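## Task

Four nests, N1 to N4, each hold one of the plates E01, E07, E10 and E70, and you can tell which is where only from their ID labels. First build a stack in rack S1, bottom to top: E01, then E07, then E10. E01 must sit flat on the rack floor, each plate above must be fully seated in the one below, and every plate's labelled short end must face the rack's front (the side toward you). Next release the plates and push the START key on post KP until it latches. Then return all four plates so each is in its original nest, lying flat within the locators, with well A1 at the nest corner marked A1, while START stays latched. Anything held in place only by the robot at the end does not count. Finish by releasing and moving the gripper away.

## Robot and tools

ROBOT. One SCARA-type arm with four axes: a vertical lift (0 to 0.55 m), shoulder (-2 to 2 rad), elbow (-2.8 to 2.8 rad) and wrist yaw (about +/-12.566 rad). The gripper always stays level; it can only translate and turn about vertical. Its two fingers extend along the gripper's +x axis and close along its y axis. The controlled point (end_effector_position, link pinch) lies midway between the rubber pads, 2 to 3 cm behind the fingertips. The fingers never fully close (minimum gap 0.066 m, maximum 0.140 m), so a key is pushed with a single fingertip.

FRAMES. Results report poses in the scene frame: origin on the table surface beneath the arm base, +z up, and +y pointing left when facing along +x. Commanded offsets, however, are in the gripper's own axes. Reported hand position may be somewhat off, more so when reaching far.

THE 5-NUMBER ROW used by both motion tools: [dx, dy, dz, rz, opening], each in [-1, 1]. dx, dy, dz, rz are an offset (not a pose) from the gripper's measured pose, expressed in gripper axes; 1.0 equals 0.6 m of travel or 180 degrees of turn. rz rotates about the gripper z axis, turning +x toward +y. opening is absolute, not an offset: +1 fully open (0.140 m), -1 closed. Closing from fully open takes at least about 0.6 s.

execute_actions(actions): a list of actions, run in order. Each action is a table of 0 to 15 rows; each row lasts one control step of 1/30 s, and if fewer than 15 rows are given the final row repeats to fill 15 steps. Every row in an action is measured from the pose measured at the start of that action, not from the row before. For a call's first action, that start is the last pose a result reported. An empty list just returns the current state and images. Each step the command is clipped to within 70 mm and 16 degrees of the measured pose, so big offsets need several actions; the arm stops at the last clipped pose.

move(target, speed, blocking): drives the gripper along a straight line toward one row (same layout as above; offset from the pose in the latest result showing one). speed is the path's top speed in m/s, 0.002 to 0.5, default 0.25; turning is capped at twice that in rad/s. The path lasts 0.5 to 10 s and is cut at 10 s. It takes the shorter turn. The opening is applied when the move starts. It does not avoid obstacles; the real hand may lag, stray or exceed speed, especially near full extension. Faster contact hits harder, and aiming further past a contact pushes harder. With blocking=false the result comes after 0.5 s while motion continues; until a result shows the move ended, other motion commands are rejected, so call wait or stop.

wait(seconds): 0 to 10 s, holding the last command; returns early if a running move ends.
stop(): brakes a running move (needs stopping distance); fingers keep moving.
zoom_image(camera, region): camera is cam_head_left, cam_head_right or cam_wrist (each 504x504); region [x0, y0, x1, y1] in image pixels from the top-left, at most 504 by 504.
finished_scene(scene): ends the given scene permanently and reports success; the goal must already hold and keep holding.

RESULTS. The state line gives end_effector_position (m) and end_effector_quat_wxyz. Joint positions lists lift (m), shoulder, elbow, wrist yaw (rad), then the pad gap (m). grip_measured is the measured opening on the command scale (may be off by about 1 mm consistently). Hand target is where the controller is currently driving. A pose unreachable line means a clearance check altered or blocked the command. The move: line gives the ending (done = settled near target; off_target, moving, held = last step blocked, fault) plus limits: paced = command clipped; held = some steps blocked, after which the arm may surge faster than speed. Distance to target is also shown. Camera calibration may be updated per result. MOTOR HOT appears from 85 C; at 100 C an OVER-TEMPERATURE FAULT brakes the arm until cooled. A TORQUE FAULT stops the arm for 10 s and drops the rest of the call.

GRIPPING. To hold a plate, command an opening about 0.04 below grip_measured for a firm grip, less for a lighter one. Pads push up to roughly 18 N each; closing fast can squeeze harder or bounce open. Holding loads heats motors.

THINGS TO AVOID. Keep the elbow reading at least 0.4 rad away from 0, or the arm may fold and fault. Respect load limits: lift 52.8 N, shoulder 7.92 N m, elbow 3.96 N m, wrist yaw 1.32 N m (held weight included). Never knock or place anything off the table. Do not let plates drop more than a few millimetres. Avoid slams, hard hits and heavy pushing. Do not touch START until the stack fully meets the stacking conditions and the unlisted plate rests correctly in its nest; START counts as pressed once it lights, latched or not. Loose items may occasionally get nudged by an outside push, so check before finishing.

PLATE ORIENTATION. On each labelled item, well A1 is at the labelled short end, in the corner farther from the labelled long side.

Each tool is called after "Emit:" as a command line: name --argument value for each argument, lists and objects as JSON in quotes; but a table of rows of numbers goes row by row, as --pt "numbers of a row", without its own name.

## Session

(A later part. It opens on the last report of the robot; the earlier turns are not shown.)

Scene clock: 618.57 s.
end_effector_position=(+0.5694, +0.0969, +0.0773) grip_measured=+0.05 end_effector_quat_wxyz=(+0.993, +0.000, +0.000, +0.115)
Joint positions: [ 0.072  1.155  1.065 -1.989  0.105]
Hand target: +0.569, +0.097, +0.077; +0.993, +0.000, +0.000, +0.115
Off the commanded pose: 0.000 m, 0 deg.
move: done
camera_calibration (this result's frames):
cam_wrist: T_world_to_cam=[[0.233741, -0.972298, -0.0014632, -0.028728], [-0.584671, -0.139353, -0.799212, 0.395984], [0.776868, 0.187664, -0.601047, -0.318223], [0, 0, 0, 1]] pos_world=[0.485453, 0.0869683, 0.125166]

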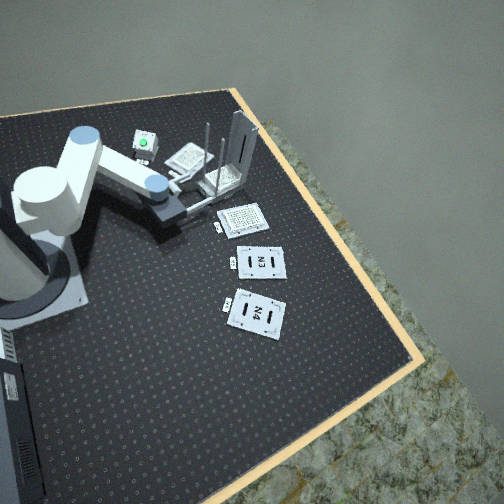

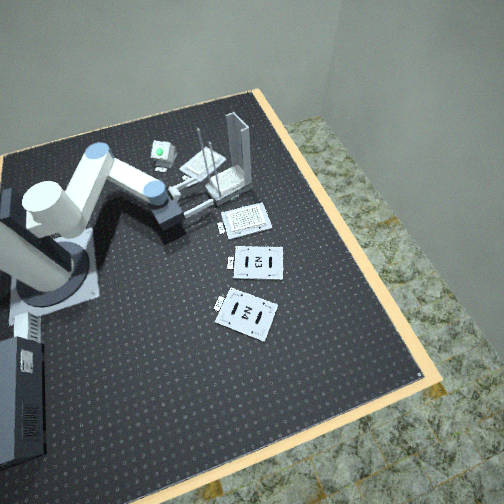

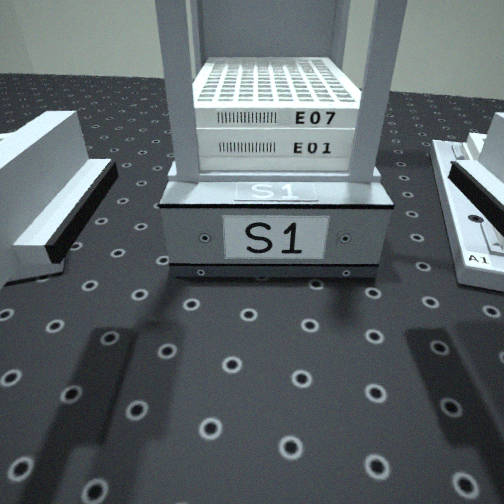

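Emit:
move --target '[0.2002, -0.0004, 0, -0.0004, 0.05]' --speed 0.1

Emit:
execute_actions --actions '[[[0,0,0,0,-0.4]],[[0,0,0,0,-0.5]],[[0,0,0,0,-0.62]]]'

Emit:
move --target '[0, 0, 0.04, 0, -0.62]' --speed 0.04

Scene clock: 623.07 s.
end_effector_position=(+0.6864, +0.1242, +0.0773) grip_measured=+0.05 end_effector_quat_wxyz=(+0.993, +0.000, +0.000, +0.115)
Joint positions: [ 0.072  0.908  1.669 -2.348  0.105]
Hand target: +0.686, +0.124, +0.077; +0.993, +0.000, +0.000, +0.114
Off the commanded pose: 0.000 m, 0 deg.
move: done
camera_calibration (this result's frames):
cam_wrist: T_world_to_cam=[[0.232815, -0.97252, -0.0014632, -0.0288746], [-0.584804, -0.138796, -0.799212, 0.468233], [0.777047, 0.186924, -0.601047, -0.414292], [0, 0, 0, 1]] pos_world=[0.602471, 0.114349, 0.125166]

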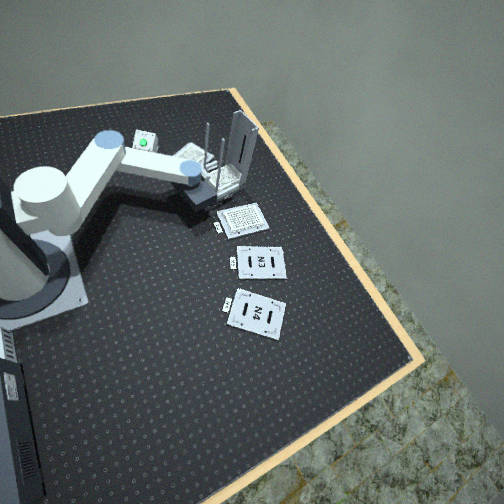

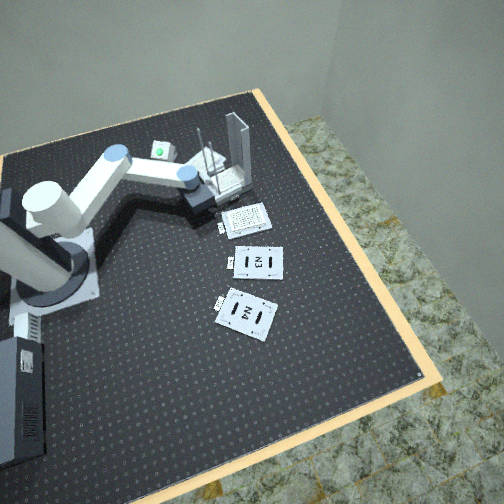

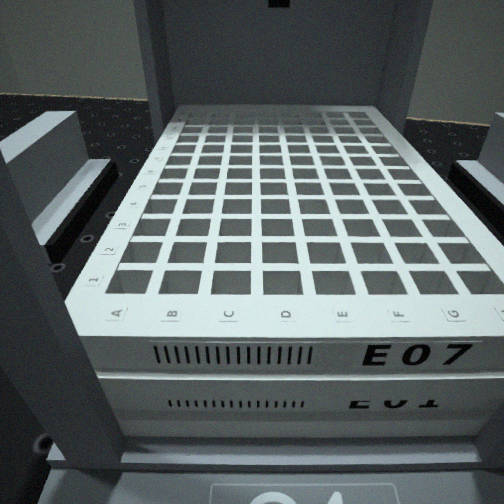

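Scene clock: 624.57 s.
end_effector_position=(+0.6864, +0.1242, +0.0773) grip_measured=-0.56 end_effector_quat_wxyz=(+0.993, +0.000, +0.000, +0.115)
Joint positions: [ 0.072  0.908  1.669 -2.348  0.082]
Hand target: +0.686, +0.124, +0.077; +0.993, +0.000, +0.000, +0.115
Off the commanded pose: 0.000 m, 0 deg.
camera_calibration (this result's frames):
cam_wrist: T_world_to_cam=[[0.232793, -0.972525, -0.0014632, -0.0288647], [-0.584807, -0.138782, -0.799212, 0.468232], [0.777051, 0.186906, -0.601047, -0.414292], [0, 0, 0, 1]] pos_world=[0.602471, 0.114345, 0.125166]

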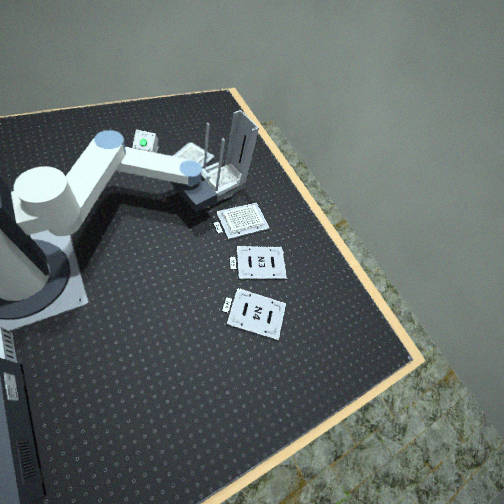

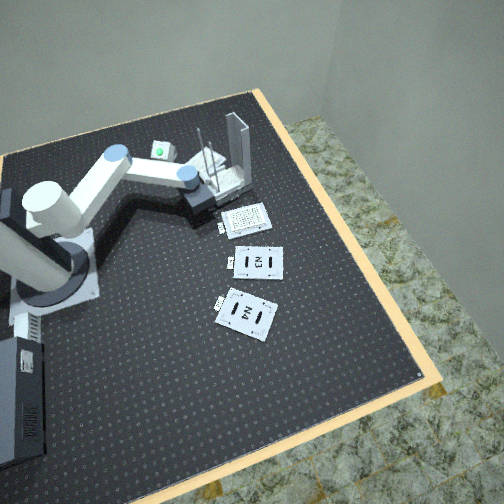

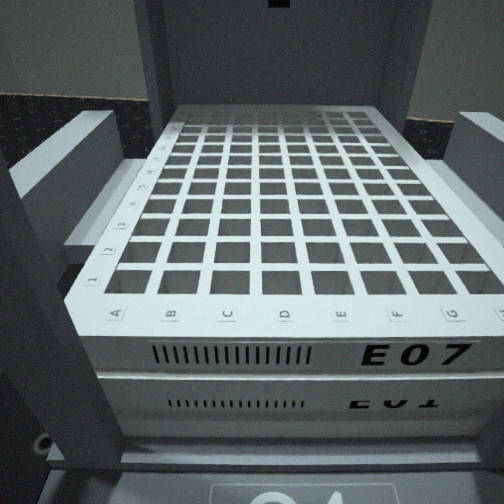

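Scene clock: 625.40 s.
end_effector_position=(+0.6864, +0.1242, +0.1013) grip_measured=-0.56 end_effector_quat_wxyz=(+0.993, +0.000, +0.000, +0.115)
Joint positions: [ 0.096  0.908  1.669 -2.348  0.082]
Hand target: +0.686, +0.124, +0.101; +0.993, +0.000, +0.000, +0.115
Off the commanded pose: 0.000 m, 0 deg.
move: done
camera_calibration (this result's frames):
cam_wrist: T_world_to_cam=[[0.232799, -0.972524, -0.0014632, -0.0288319], [-0.584806, -0.138786, -0.799212, 0.487451], [0.77705, 0.186911, -0.601047, -0.399839], [0, 0, 0, 1]] pos_world=[0.602471, 0.114346, 0.149212]

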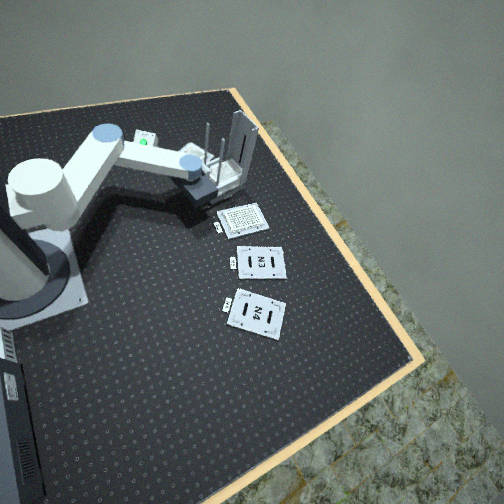

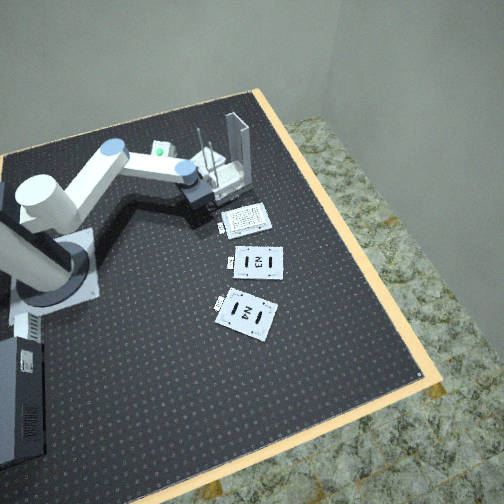

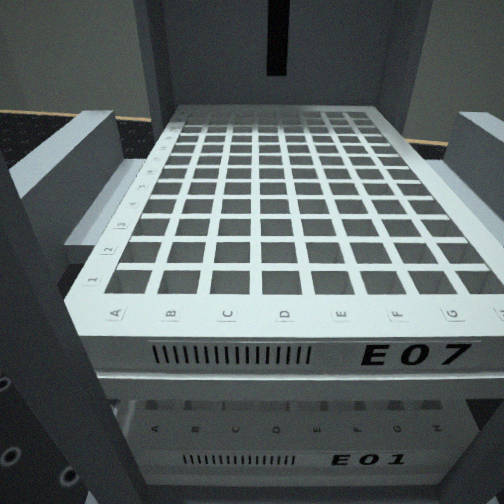

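Emit:
move --target '[0, 0, 0.3895, 0, -0.62]' --speed 0.12

Emit:
move --target '[-0.0975, -0.224, 0, -0.1049, -0.62]' --speed 0.2

Scene clock: 629.93 s.
end_effector_position=(+0.6864, +0.1242, +0.3351) grip_measured=-0.56 end_effector_quat_wxyz=(+0.993, +0.000, +0.000, +0.115)
Joint positions: [ 0.33   0.908  1.669 -2.348  0.082]
Hand target: +0.686, +0.124, +0.335; +0.993, +0.000, +0.000, +0.115
Off the commanded pose: 0.000 m, 0 deg.
move: done
camera_calibration (this result's frames):
cam_wrist: T_world_to_cam=[[0.232862, -0.972509, -0.0014632, -0.0285153], [-0.584797, -0.138824, -0.799212, 0.674269], [0.777038, 0.186962, -0.601047, -0.259353], [0, 0, 0, 1]] pos_world=[0.602477, 0.114363, 0.382959]

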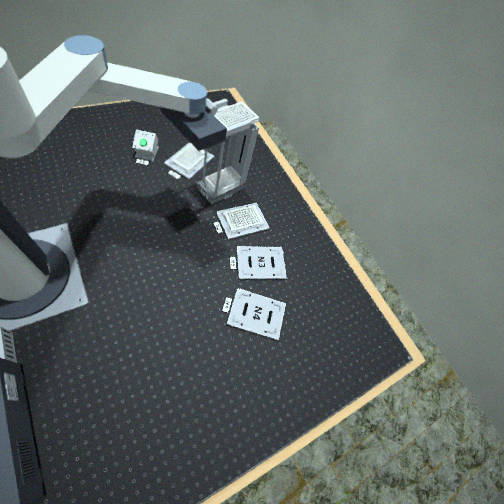

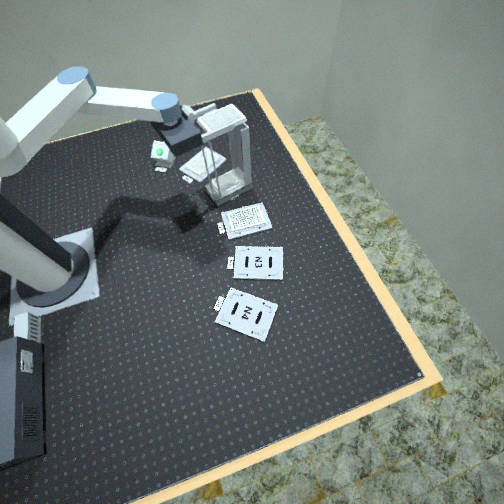

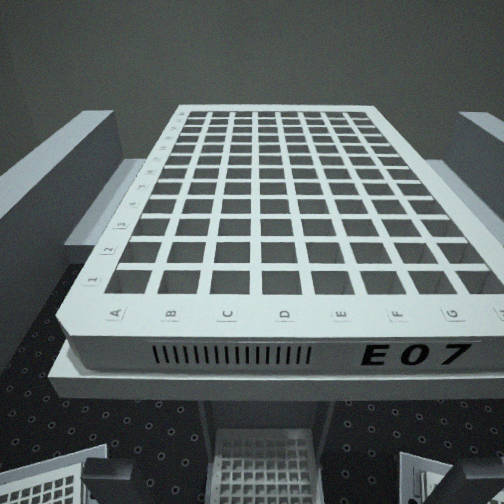

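Scene clock: 631.10 s.
end_effector_position=(+0.6600, -0.0201, +0.3351) grip_measured=-0.56 end_effector_quat_wxyz=(+0.999, +0.000, +0.000, -0.050)
Joint positions: [ 0.33   0.742  1.448 -2.291  0.082]
Hand target: +0.660, -0.020, +0.335; +0.999, +0.000, +0.000, -0.050
Off the commanded pose: 0.000 m, 0 deg.
move: done
camera_calibration (this result's frames):
cam_wrist: T_world_to_cam=[[-0.0950619, -0.99547, -0.0014632, 0.0532269], [-0.598215, 0.0583009, -0.799212, 0.651618], [0.795677, -0.0750994, -0.601047, -0.229433], [0, 0, 0, 1]] pos_world=[0.577422, -0.0022344, 0.382959]

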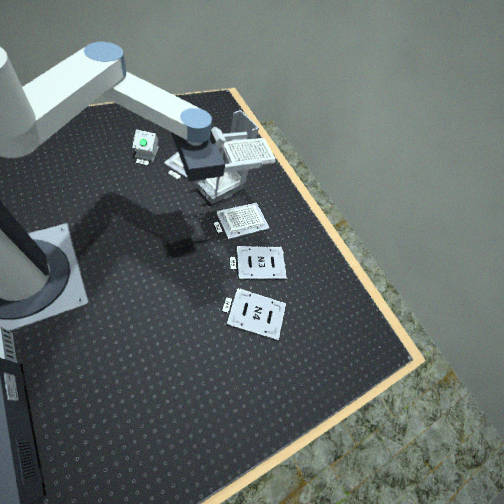

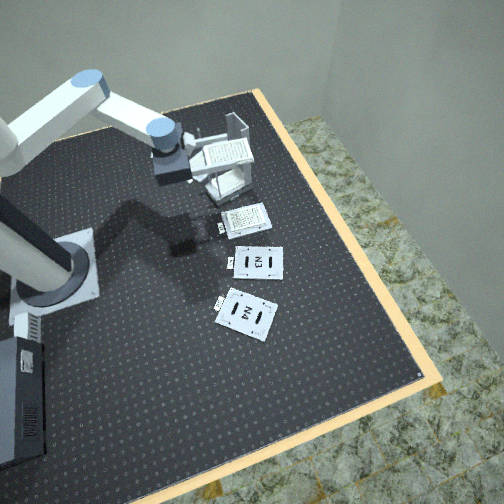

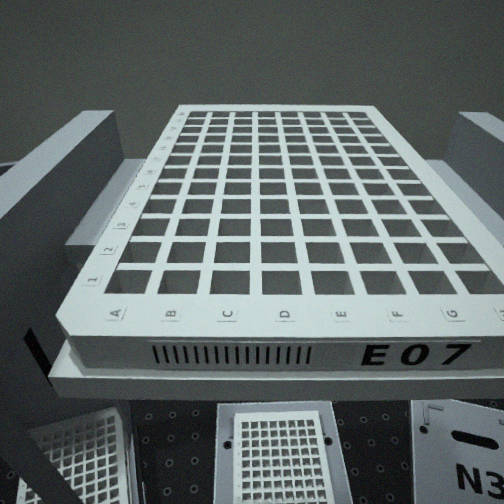

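Emit:
move --target '[-0.07595, -0.5868, -0.4502, -0.1993, -0.62]' --speed 0.22

Scene clock: 636.67 s.
end_effector_position=(+0.5794, -0.3659, +0.0649) grip_measured=-0.56 end_effector_quat_wxyz=(+0.935, +0.000, +0.000, -0.355)
Joint positions: [ 0.06  -0.121  1.783 -2.389  0.082]
Hand target: +0.580, -0.366, +0.065; +0.935, +0.000, +0.000, -0.355
Off the commanded pose: 0.000 m, 0 deg.
move: done
camera_calibration (this result's frames):
cam_wrist: T_world_to_cam=[[-0.660455, -0.750864, -0.0014632, 0.118088], [-0.450533, 0.397844, -0.799212, 0.446269], [0.600682, -0.527185, -0.601047, -0.406073], [0, 0, 0, 1]] pos_world=[0.522971, -0.302953, 0.112767]

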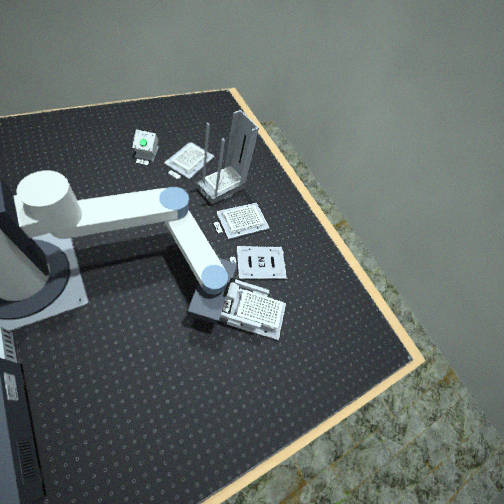

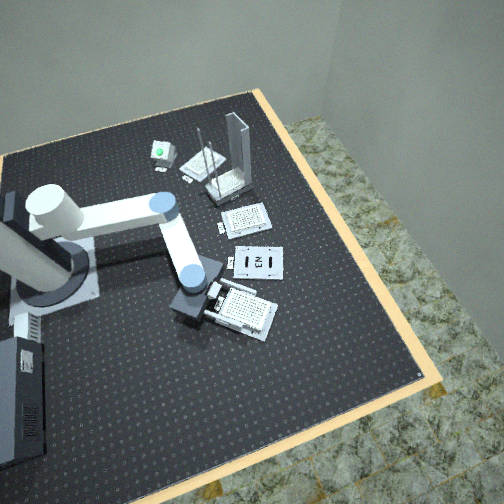

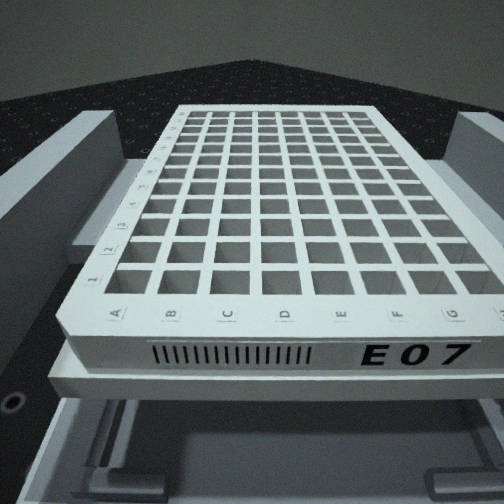

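Emit:
move --target '[-0.0004, 0, -0.035, 0, -0.62]' --speed 0.04

Scene clock: 640.73 s.
end_effector_position=(+0.5792, -0.3658, +0.0438) grip_measured=-0.56 end_effector_quat_wxyz=(+0.935, +0.000, +0.000, -0.356)
Joint positions: [ 0.039 -0.121  1.782 -2.388  0.082]
Hand target: +0.579, -0.366, +0.044; +0.935, +0.000, +0.000, -0.355
Off the commanded pose: 0.000 m, 0 deg.
move: done
camera_calibration (this result's frames):
cam_wrist: T_world_to_cam=[[-0.660655, -0.750689, -0.0014632, 0.118169], [-0.450428, 0.397963, -0.799212, 0.429284], [0.600542, -0.527344, -0.601047, -0.418548], [0, 0, 0, 1]] pos_world=[0.522786, -0.30285, 0.0916952]

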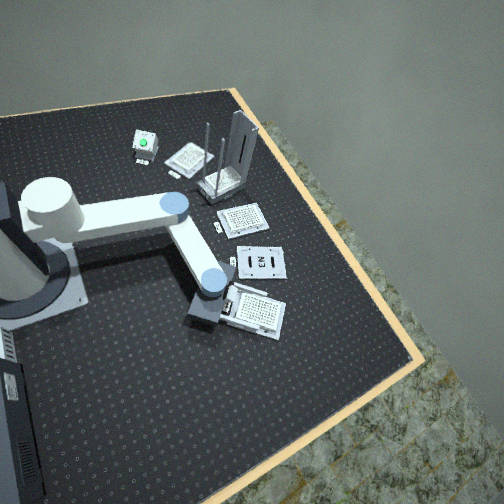

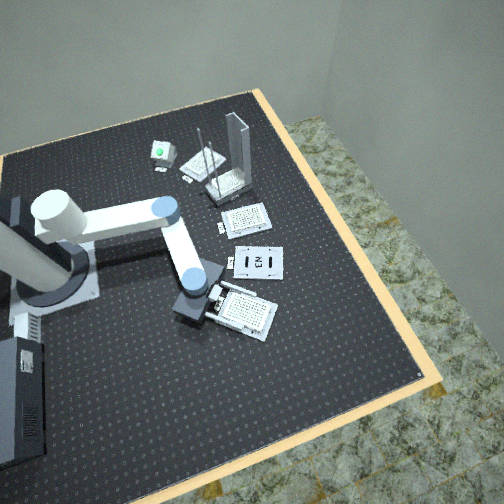

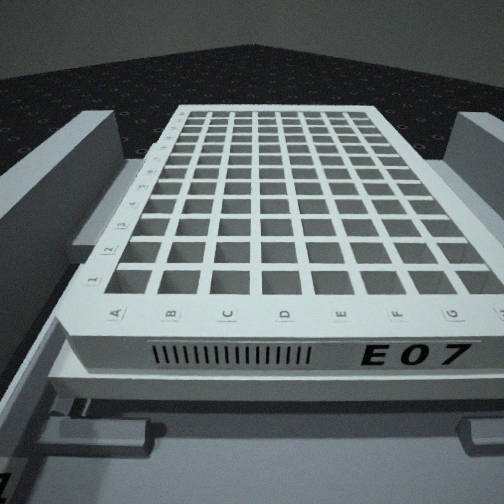

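Emit:
move --target '[0, 0, -0.0157, 0, -0.62]' --speed 0.015

Scene clock: 642.80 s.
end_effector_position=(+0.5792, -0.3658, +0.0344) grip_measured=-0.56 end_effector_quat_wxyz=(+0.935, +0.000, +0.000, -0.356)
Joint positions: [ 0.029 -0.121  1.782 -2.388  0.082]
Hand target: +0.579, -0.366, +0.034; +0.935, +0.000, +0.000, -0.356
Off the commanded pose: 0.000 m, 0 deg.
move: done
camera_calibration (this result's frames):
cam_wrist: T_world_to_cam=[[-0.660665, -0.75068, -0.0014632, 0.118158], [-0.450422, 0.397969, -0.799212, 0.421796], [0.600535, -0.527352, -0.601047, -0.424175], [0, 0, 0, 1]] pos_world=[0.522781, -0.302853, 0.0823286]

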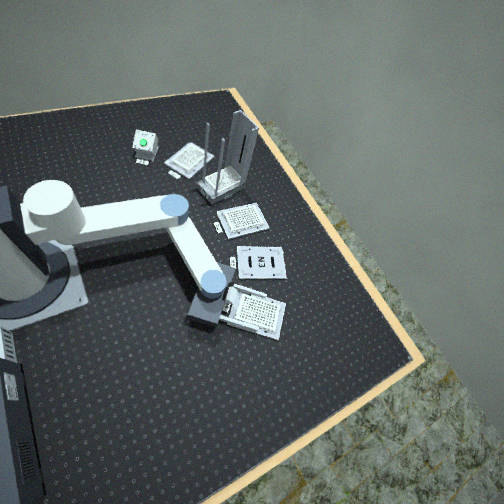

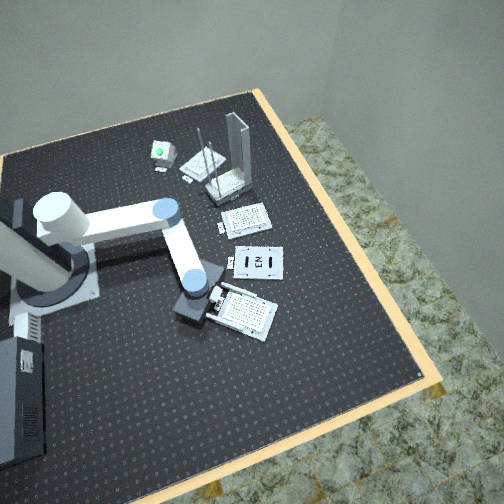

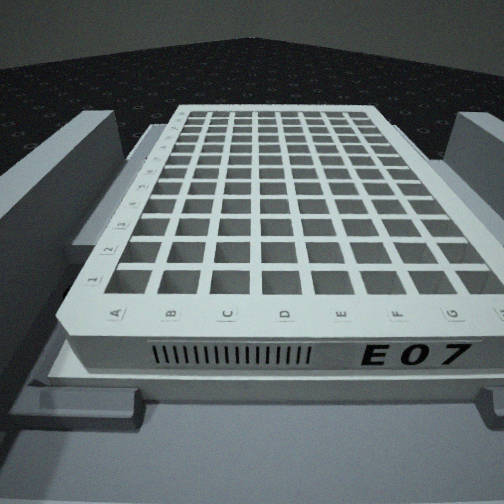

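Emit:
execute_actions --actions '[[[0,0,0.001,0,0.05]],[[0,0,0.03,0,0.05]]]'

Emit:
move --target '[-0.15, 0, 0.03, 0, 0.05]' --speed 0.2

Scene clock: 645.27 s.
end_effector_position=(+0.5792, -0.3658, +0.0531) grip_measured=+0.05 end_effector_quat_wxyz=(+0.935, +0.000, +0.000, -0.356)
Joint positions: [ 0.048 -0.121  1.782 -2.388  0.105]
Hand target: +0.579, -0.366, +0.053; +0.935, +0.000, +0.000, -0.356
Off the commanded pose: 0.000 m, 0 deg.
camera_calibration (this result's frames):
cam_wrist: T_world_to_cam=[[-0.660644, -0.750698, -0.0014632, 0.118175], [-0.450433, 0.397957, -0.799212, 0.436732], [0.600549, -0.527336, -0.601047, -0.412952], [0, 0, 0, 1]] pos_world=[0.522788, -0.302851, 0.101011]

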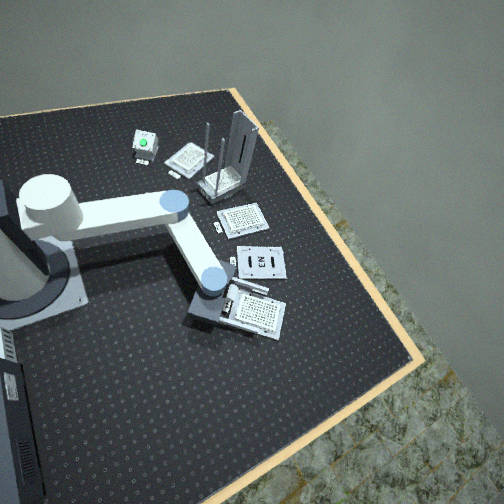

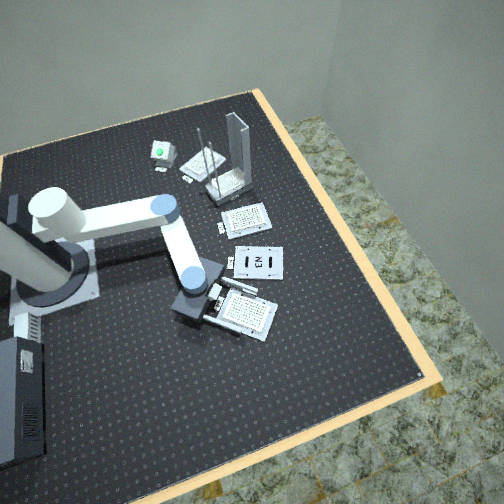

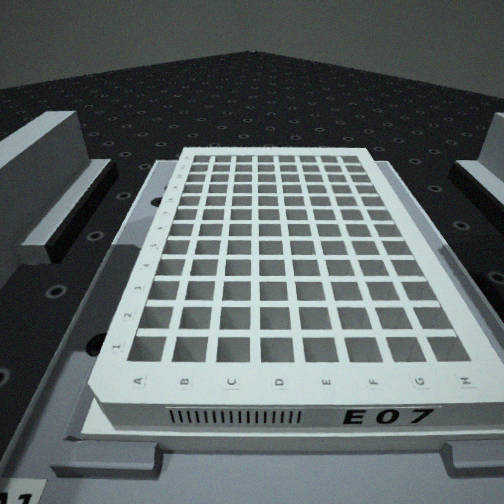

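Scene clock: 646.10 s.
end_effector_position=(+0.5119, -0.3059, +0.0711) grip_measured=+0.05 end_effector_quat_wxyz=(+0.935, +0.000, +0.000, -0.356)
Joint positions: [ 0.066  0.081  1.294 -2.102  0.105]
Hand target: +0.512, -0.306, +0.071; +0.935, +0.000, +0.000, -0.356
Off the commanded pose: 0.000 m, 0 deg.
move: done
camera_calibration (this result's frames):
cam_wrist: T_world_to_cam=[[-0.660892, -0.75048, -0.0014632, 0.118824], [-0.450302, 0.398106, -0.799212, 0.396984], [0.600375, -0.527534, -0.601047, -0.330096], [0, 0, 0, 1]] pos_world=[0.455474, -0.243004, 0.119045]

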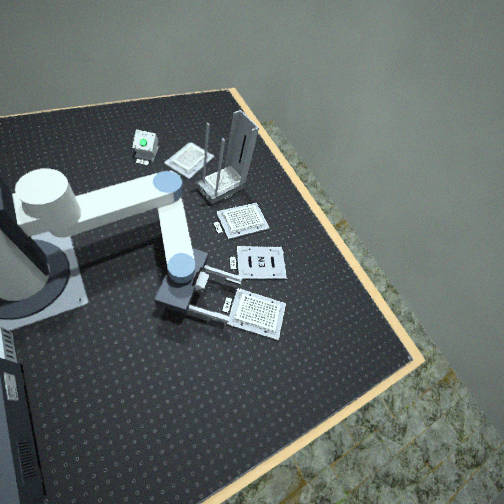

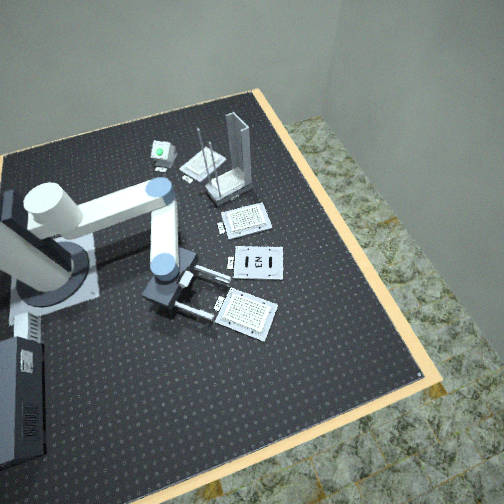

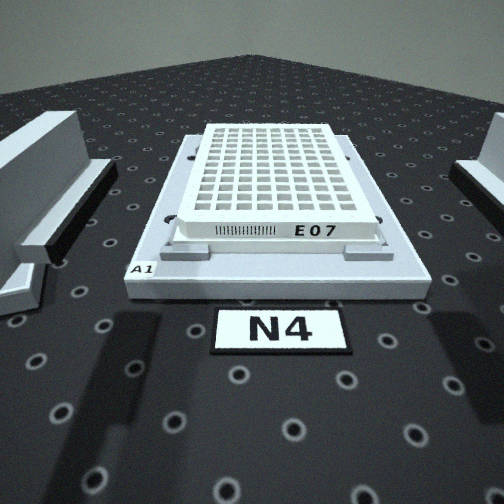

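Emit:
move --target '[-0.37475, 0.56502, -0.011, 0.3047, 0.05]' --speed 0.25

Scene clock: 652.53 s.
end_effector_position=(+0.5692, +0.0968, +0.0646) grip_measured=+0.05 end_effector_quat_wxyz=(+0.993, +0.000, +0.000, +0.115)
Joint positions: [ 0.06   1.155  1.064 -1.988  0.105]
Hand target: +0.569, +0.097, +0.065; +0.993, +0.000, +0.000, +0.115
Off the commanded pose: 0.000 m, 0 deg.
move: done
camera_calibration (this result's frames):
cam_wrist: T_world_to_cam=[[0.23374, -0.972298, -0.0014632, -0.0287879], [-0.584672, -0.139352, -0.799212, 0.385716], [0.776869, 0.187663, -0.601047, -0.325656], [0, 0, 0, 1]] pos_world=[0.485238, 0.0868735, 0.112492]

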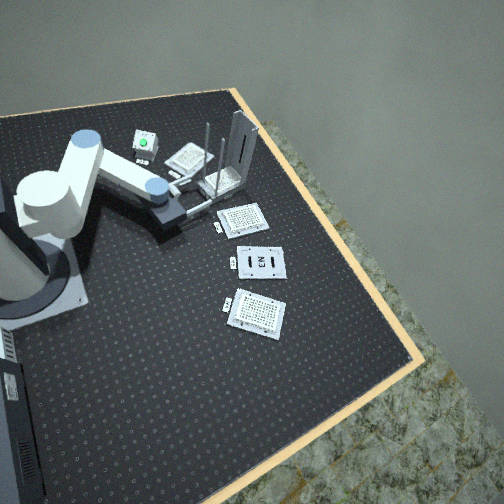

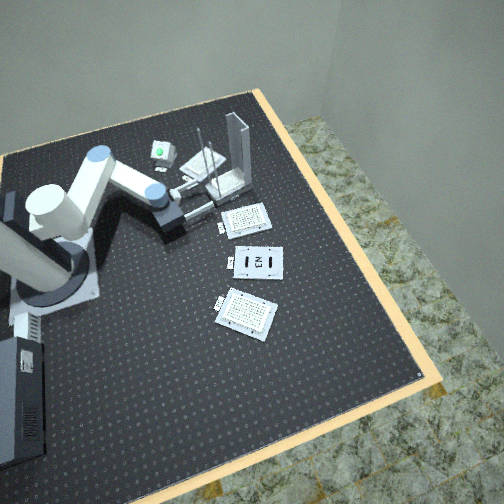

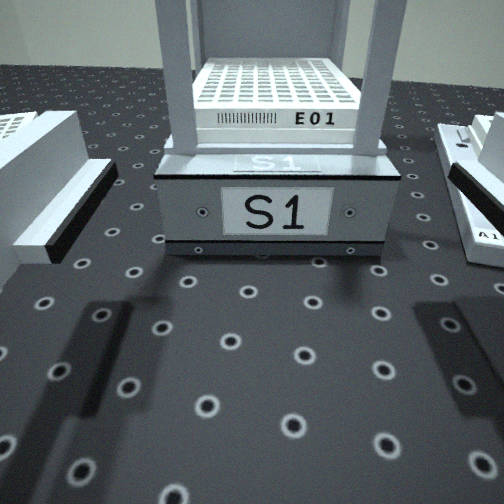

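Emit:
move --target '[0.2000, -0.0004, -0.0007, -0.0004, 0.05]' --speed 0.1

Emit:
execute_actions --actions '[[[0,0,0,0,-0.4]],[[0,0,0,0,-0.5]],[[0,0,0,0,-0.62]]]'

Emit:
move --target '[0, 0, 0.04, 0, -0.62]' --speed 0.04

Scene clock: 658.70 s.
end_effector_position=(+0.6861, +0.1241, +0.0642) grip_measured=+0.05 end_effector_quat_wxyz=(+0.993, +0.000, +0.000, +0.115)
Joint positions: [ 0.059  0.909  1.667 -2.347  0.105]
Hand target: +0.686, +0.124, +0.064; +0.993, +0.000, +0.000, +0.114
Off the commanded pose: 0.000 m, 0 deg.
move: done
camera_calibration (this result's frames):
cam_wrist: T_world_to_cam=[[0.232815, -0.97252, -0.0014632, -0.0289348], [-0.584804, -0.138796, -0.799212, 0.457603], [0.777047, 0.186924, -0.601047, -0.421847], [0, 0, 0, 1]] pos_world=[0.602139, 0.114227, 0.11213]

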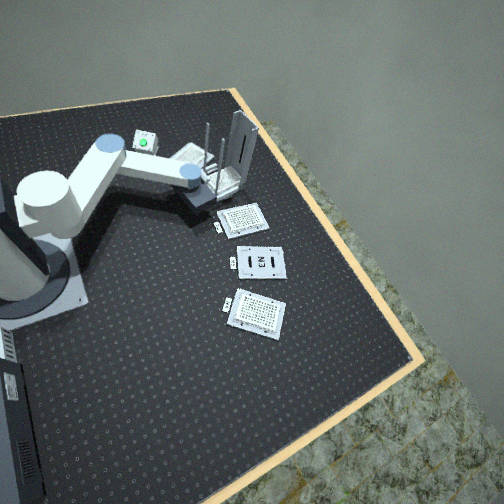

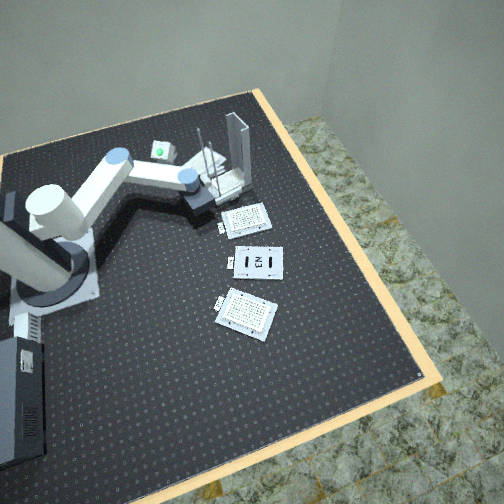

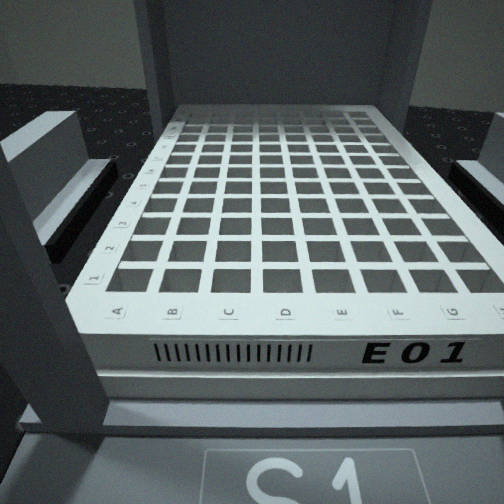

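Scene clock: 660.20 s.
end_effector_position=(+0.6861, +0.1241, +0.0642) grip_measured=-0.56 end_effector_quat_wxyz=(+0.993, +0.000, +0.000, +0.115)
Joint positions: [ 0.059  0.909  1.667 -2.347  0.082]
Hand target: +0.686, +0.124, +0.064; +0.993, +0.000, +0.000, +0.115
Off the commanded pose: 0.000 m, 0 deg.
camera_calibration (this result's frames):
cam_wrist: T_world_to_cam=[[0.232799, -0.972524, -0.0014632, -0.0289287], [-0.584806, -0.138786, -0.799212, 0.457602], [0.77705, 0.186912, -0.601047, -0.421846], [0, 0, 0, 1]] pos_world=[0.602138, 0.114223, 0.11213]

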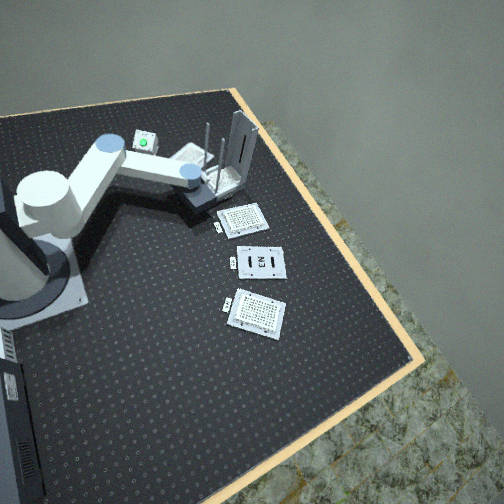

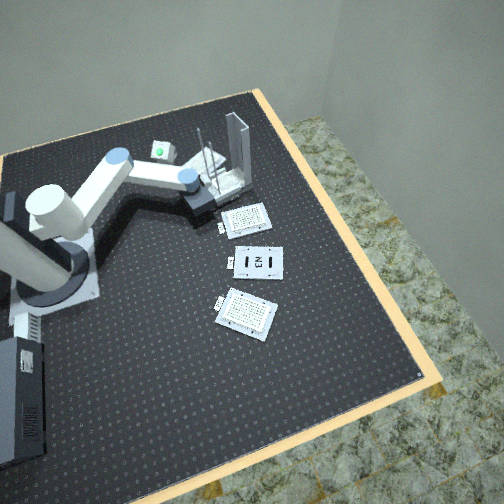

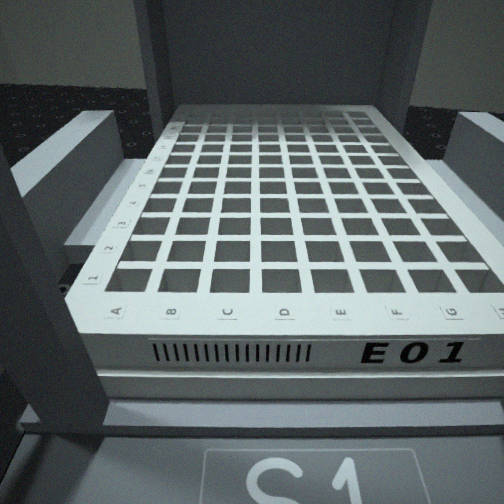

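Scene clock: 661.03 s.
end_effector_position=(+0.6861, +0.1241, +0.0883) grip_measured=-0.56 end_effector_quat_wxyz=(+0.993, +0.000, +0.000, +0.115)
Joint positions: [ 0.083  0.909  1.667 -2.347  0.082]
Hand target: +0.686, +0.124, +0.088; +0.993, +0.000, +0.000, +0.115
Off the commanded pose: 0.000 m, 0 deg.
move: done
camera_calibration (this result's frames):
cam_wrist: T_world_to_cam=[[0.232806, -0.972522, -0.0014632, -0.0288962], [-0.584805, -0.13879, -0.799212, 0.476821], [0.777049, 0.186917, -0.601047, -0.407393], [0, 0, 0, 1]] pos_world=[0.602139, 0.114225, 0.136176]

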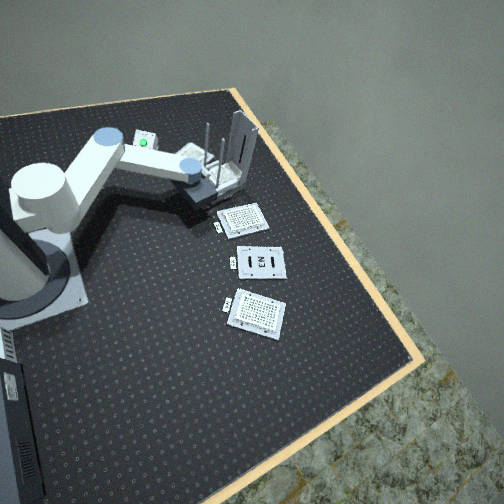

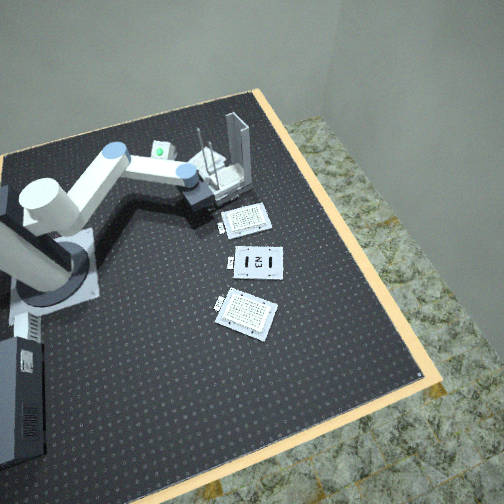

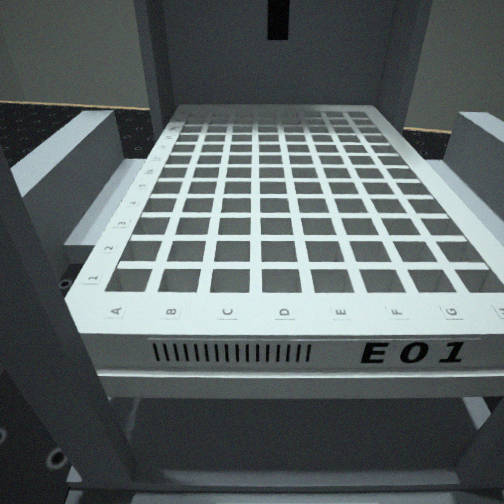

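Emit:
move --target '[0, 0, 0.4112, 0, -0.62]' --speed 0.12

Emit:
move --target '[-0.0975, -0.224, 0, -0.1049, -0.62]' --speed 0.2

Scene clock: 667.00 s.
end_effector_position=(+0.6861, +0.1241, +0.3350) grip_measured=-0.56 end_effector_quat_wxyz=(+0.993, +0.000, +0.000, +0.115)
Joint positions: [ 0.33   0.909  1.667 -2.347  0.082]
Hand target: +0.686, +0.124, +0.335; +0.993, +0.000, +0.000, +0.115
Off the commanded pose: 0.000 m, 0 deg.
move: done
camera_calibration (this result's frames):
cam_wrist: T_world_to_cam=[[0.23287, -0.972507, -0.0014632, -0.0285607], [-0.584796, -0.138829, -0.799212, 0.674044], [0.777036, 0.186968, -0.601047, -0.259081], [0, 0, 0, 1]] pos_world=[0.602144, 0.114241, 0.382943]

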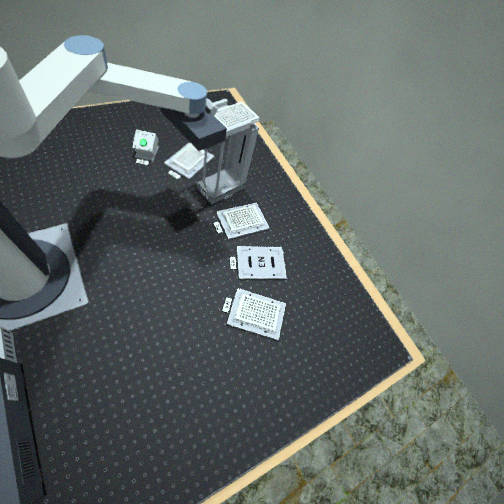

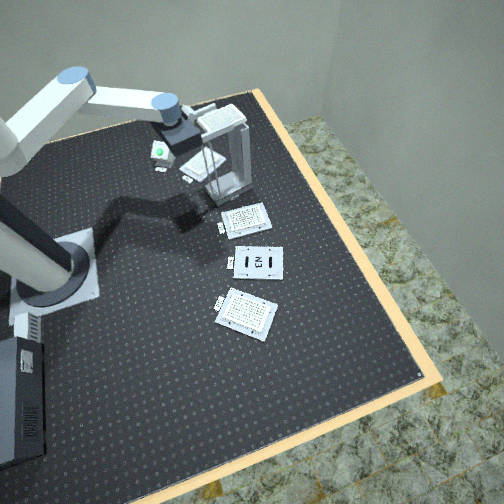

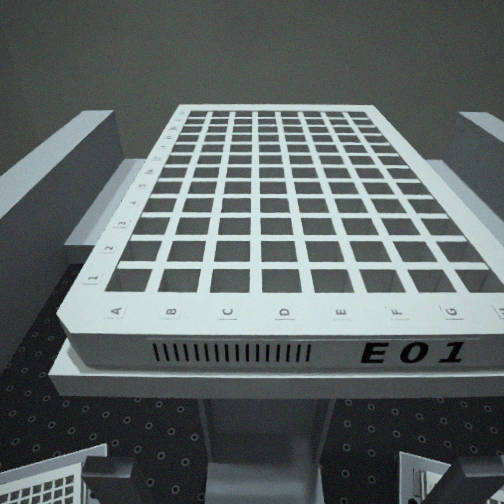

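Scene clock: 668.17 s.
end_effector_position=(+0.6597, -0.0202, +0.3350) grip_measured=-0.56 end_effector_quat_wxyz=(+0.999, +0.000, +0.000, -0.050)
Joint positions: [ 0.33   0.743  1.447 -2.29   0.082]
Hand target: +0.660, -0.020, +0.335; +0.999, +0.000, +0.000, -0.050
Off the commanded pose: 0.000 m, 0 deg.
move: done
camera_calibration (this result's frames):
cam_wrist: T_world_to_cam=[[-0.0950559, -0.995471, -0.0014632, 0.0530707], [-0.598215, 0.0582973, -0.799212, 0.651414], [0.795678, -0.0750945, -0.601047, -0.229188], [0, 0, 0, 1]] pos_world=[0.57709, -0.00235604, 0.382943]

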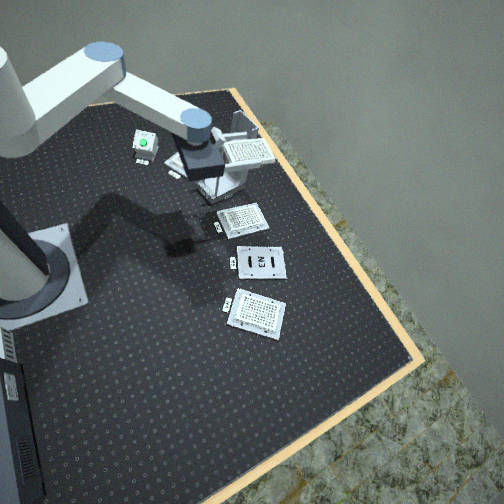

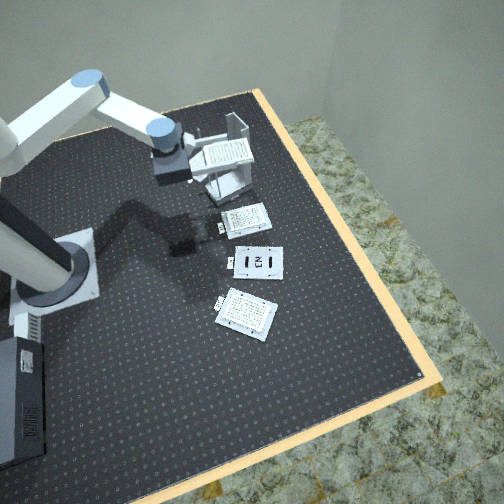

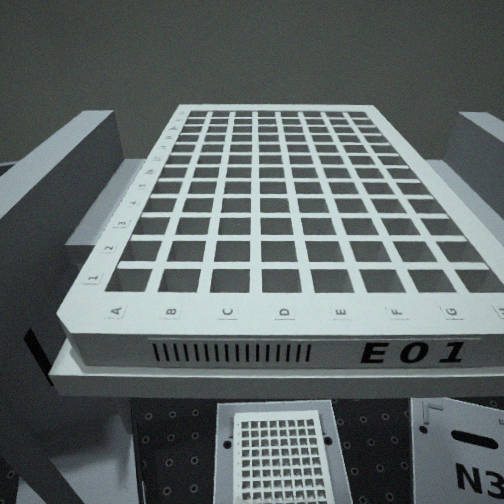

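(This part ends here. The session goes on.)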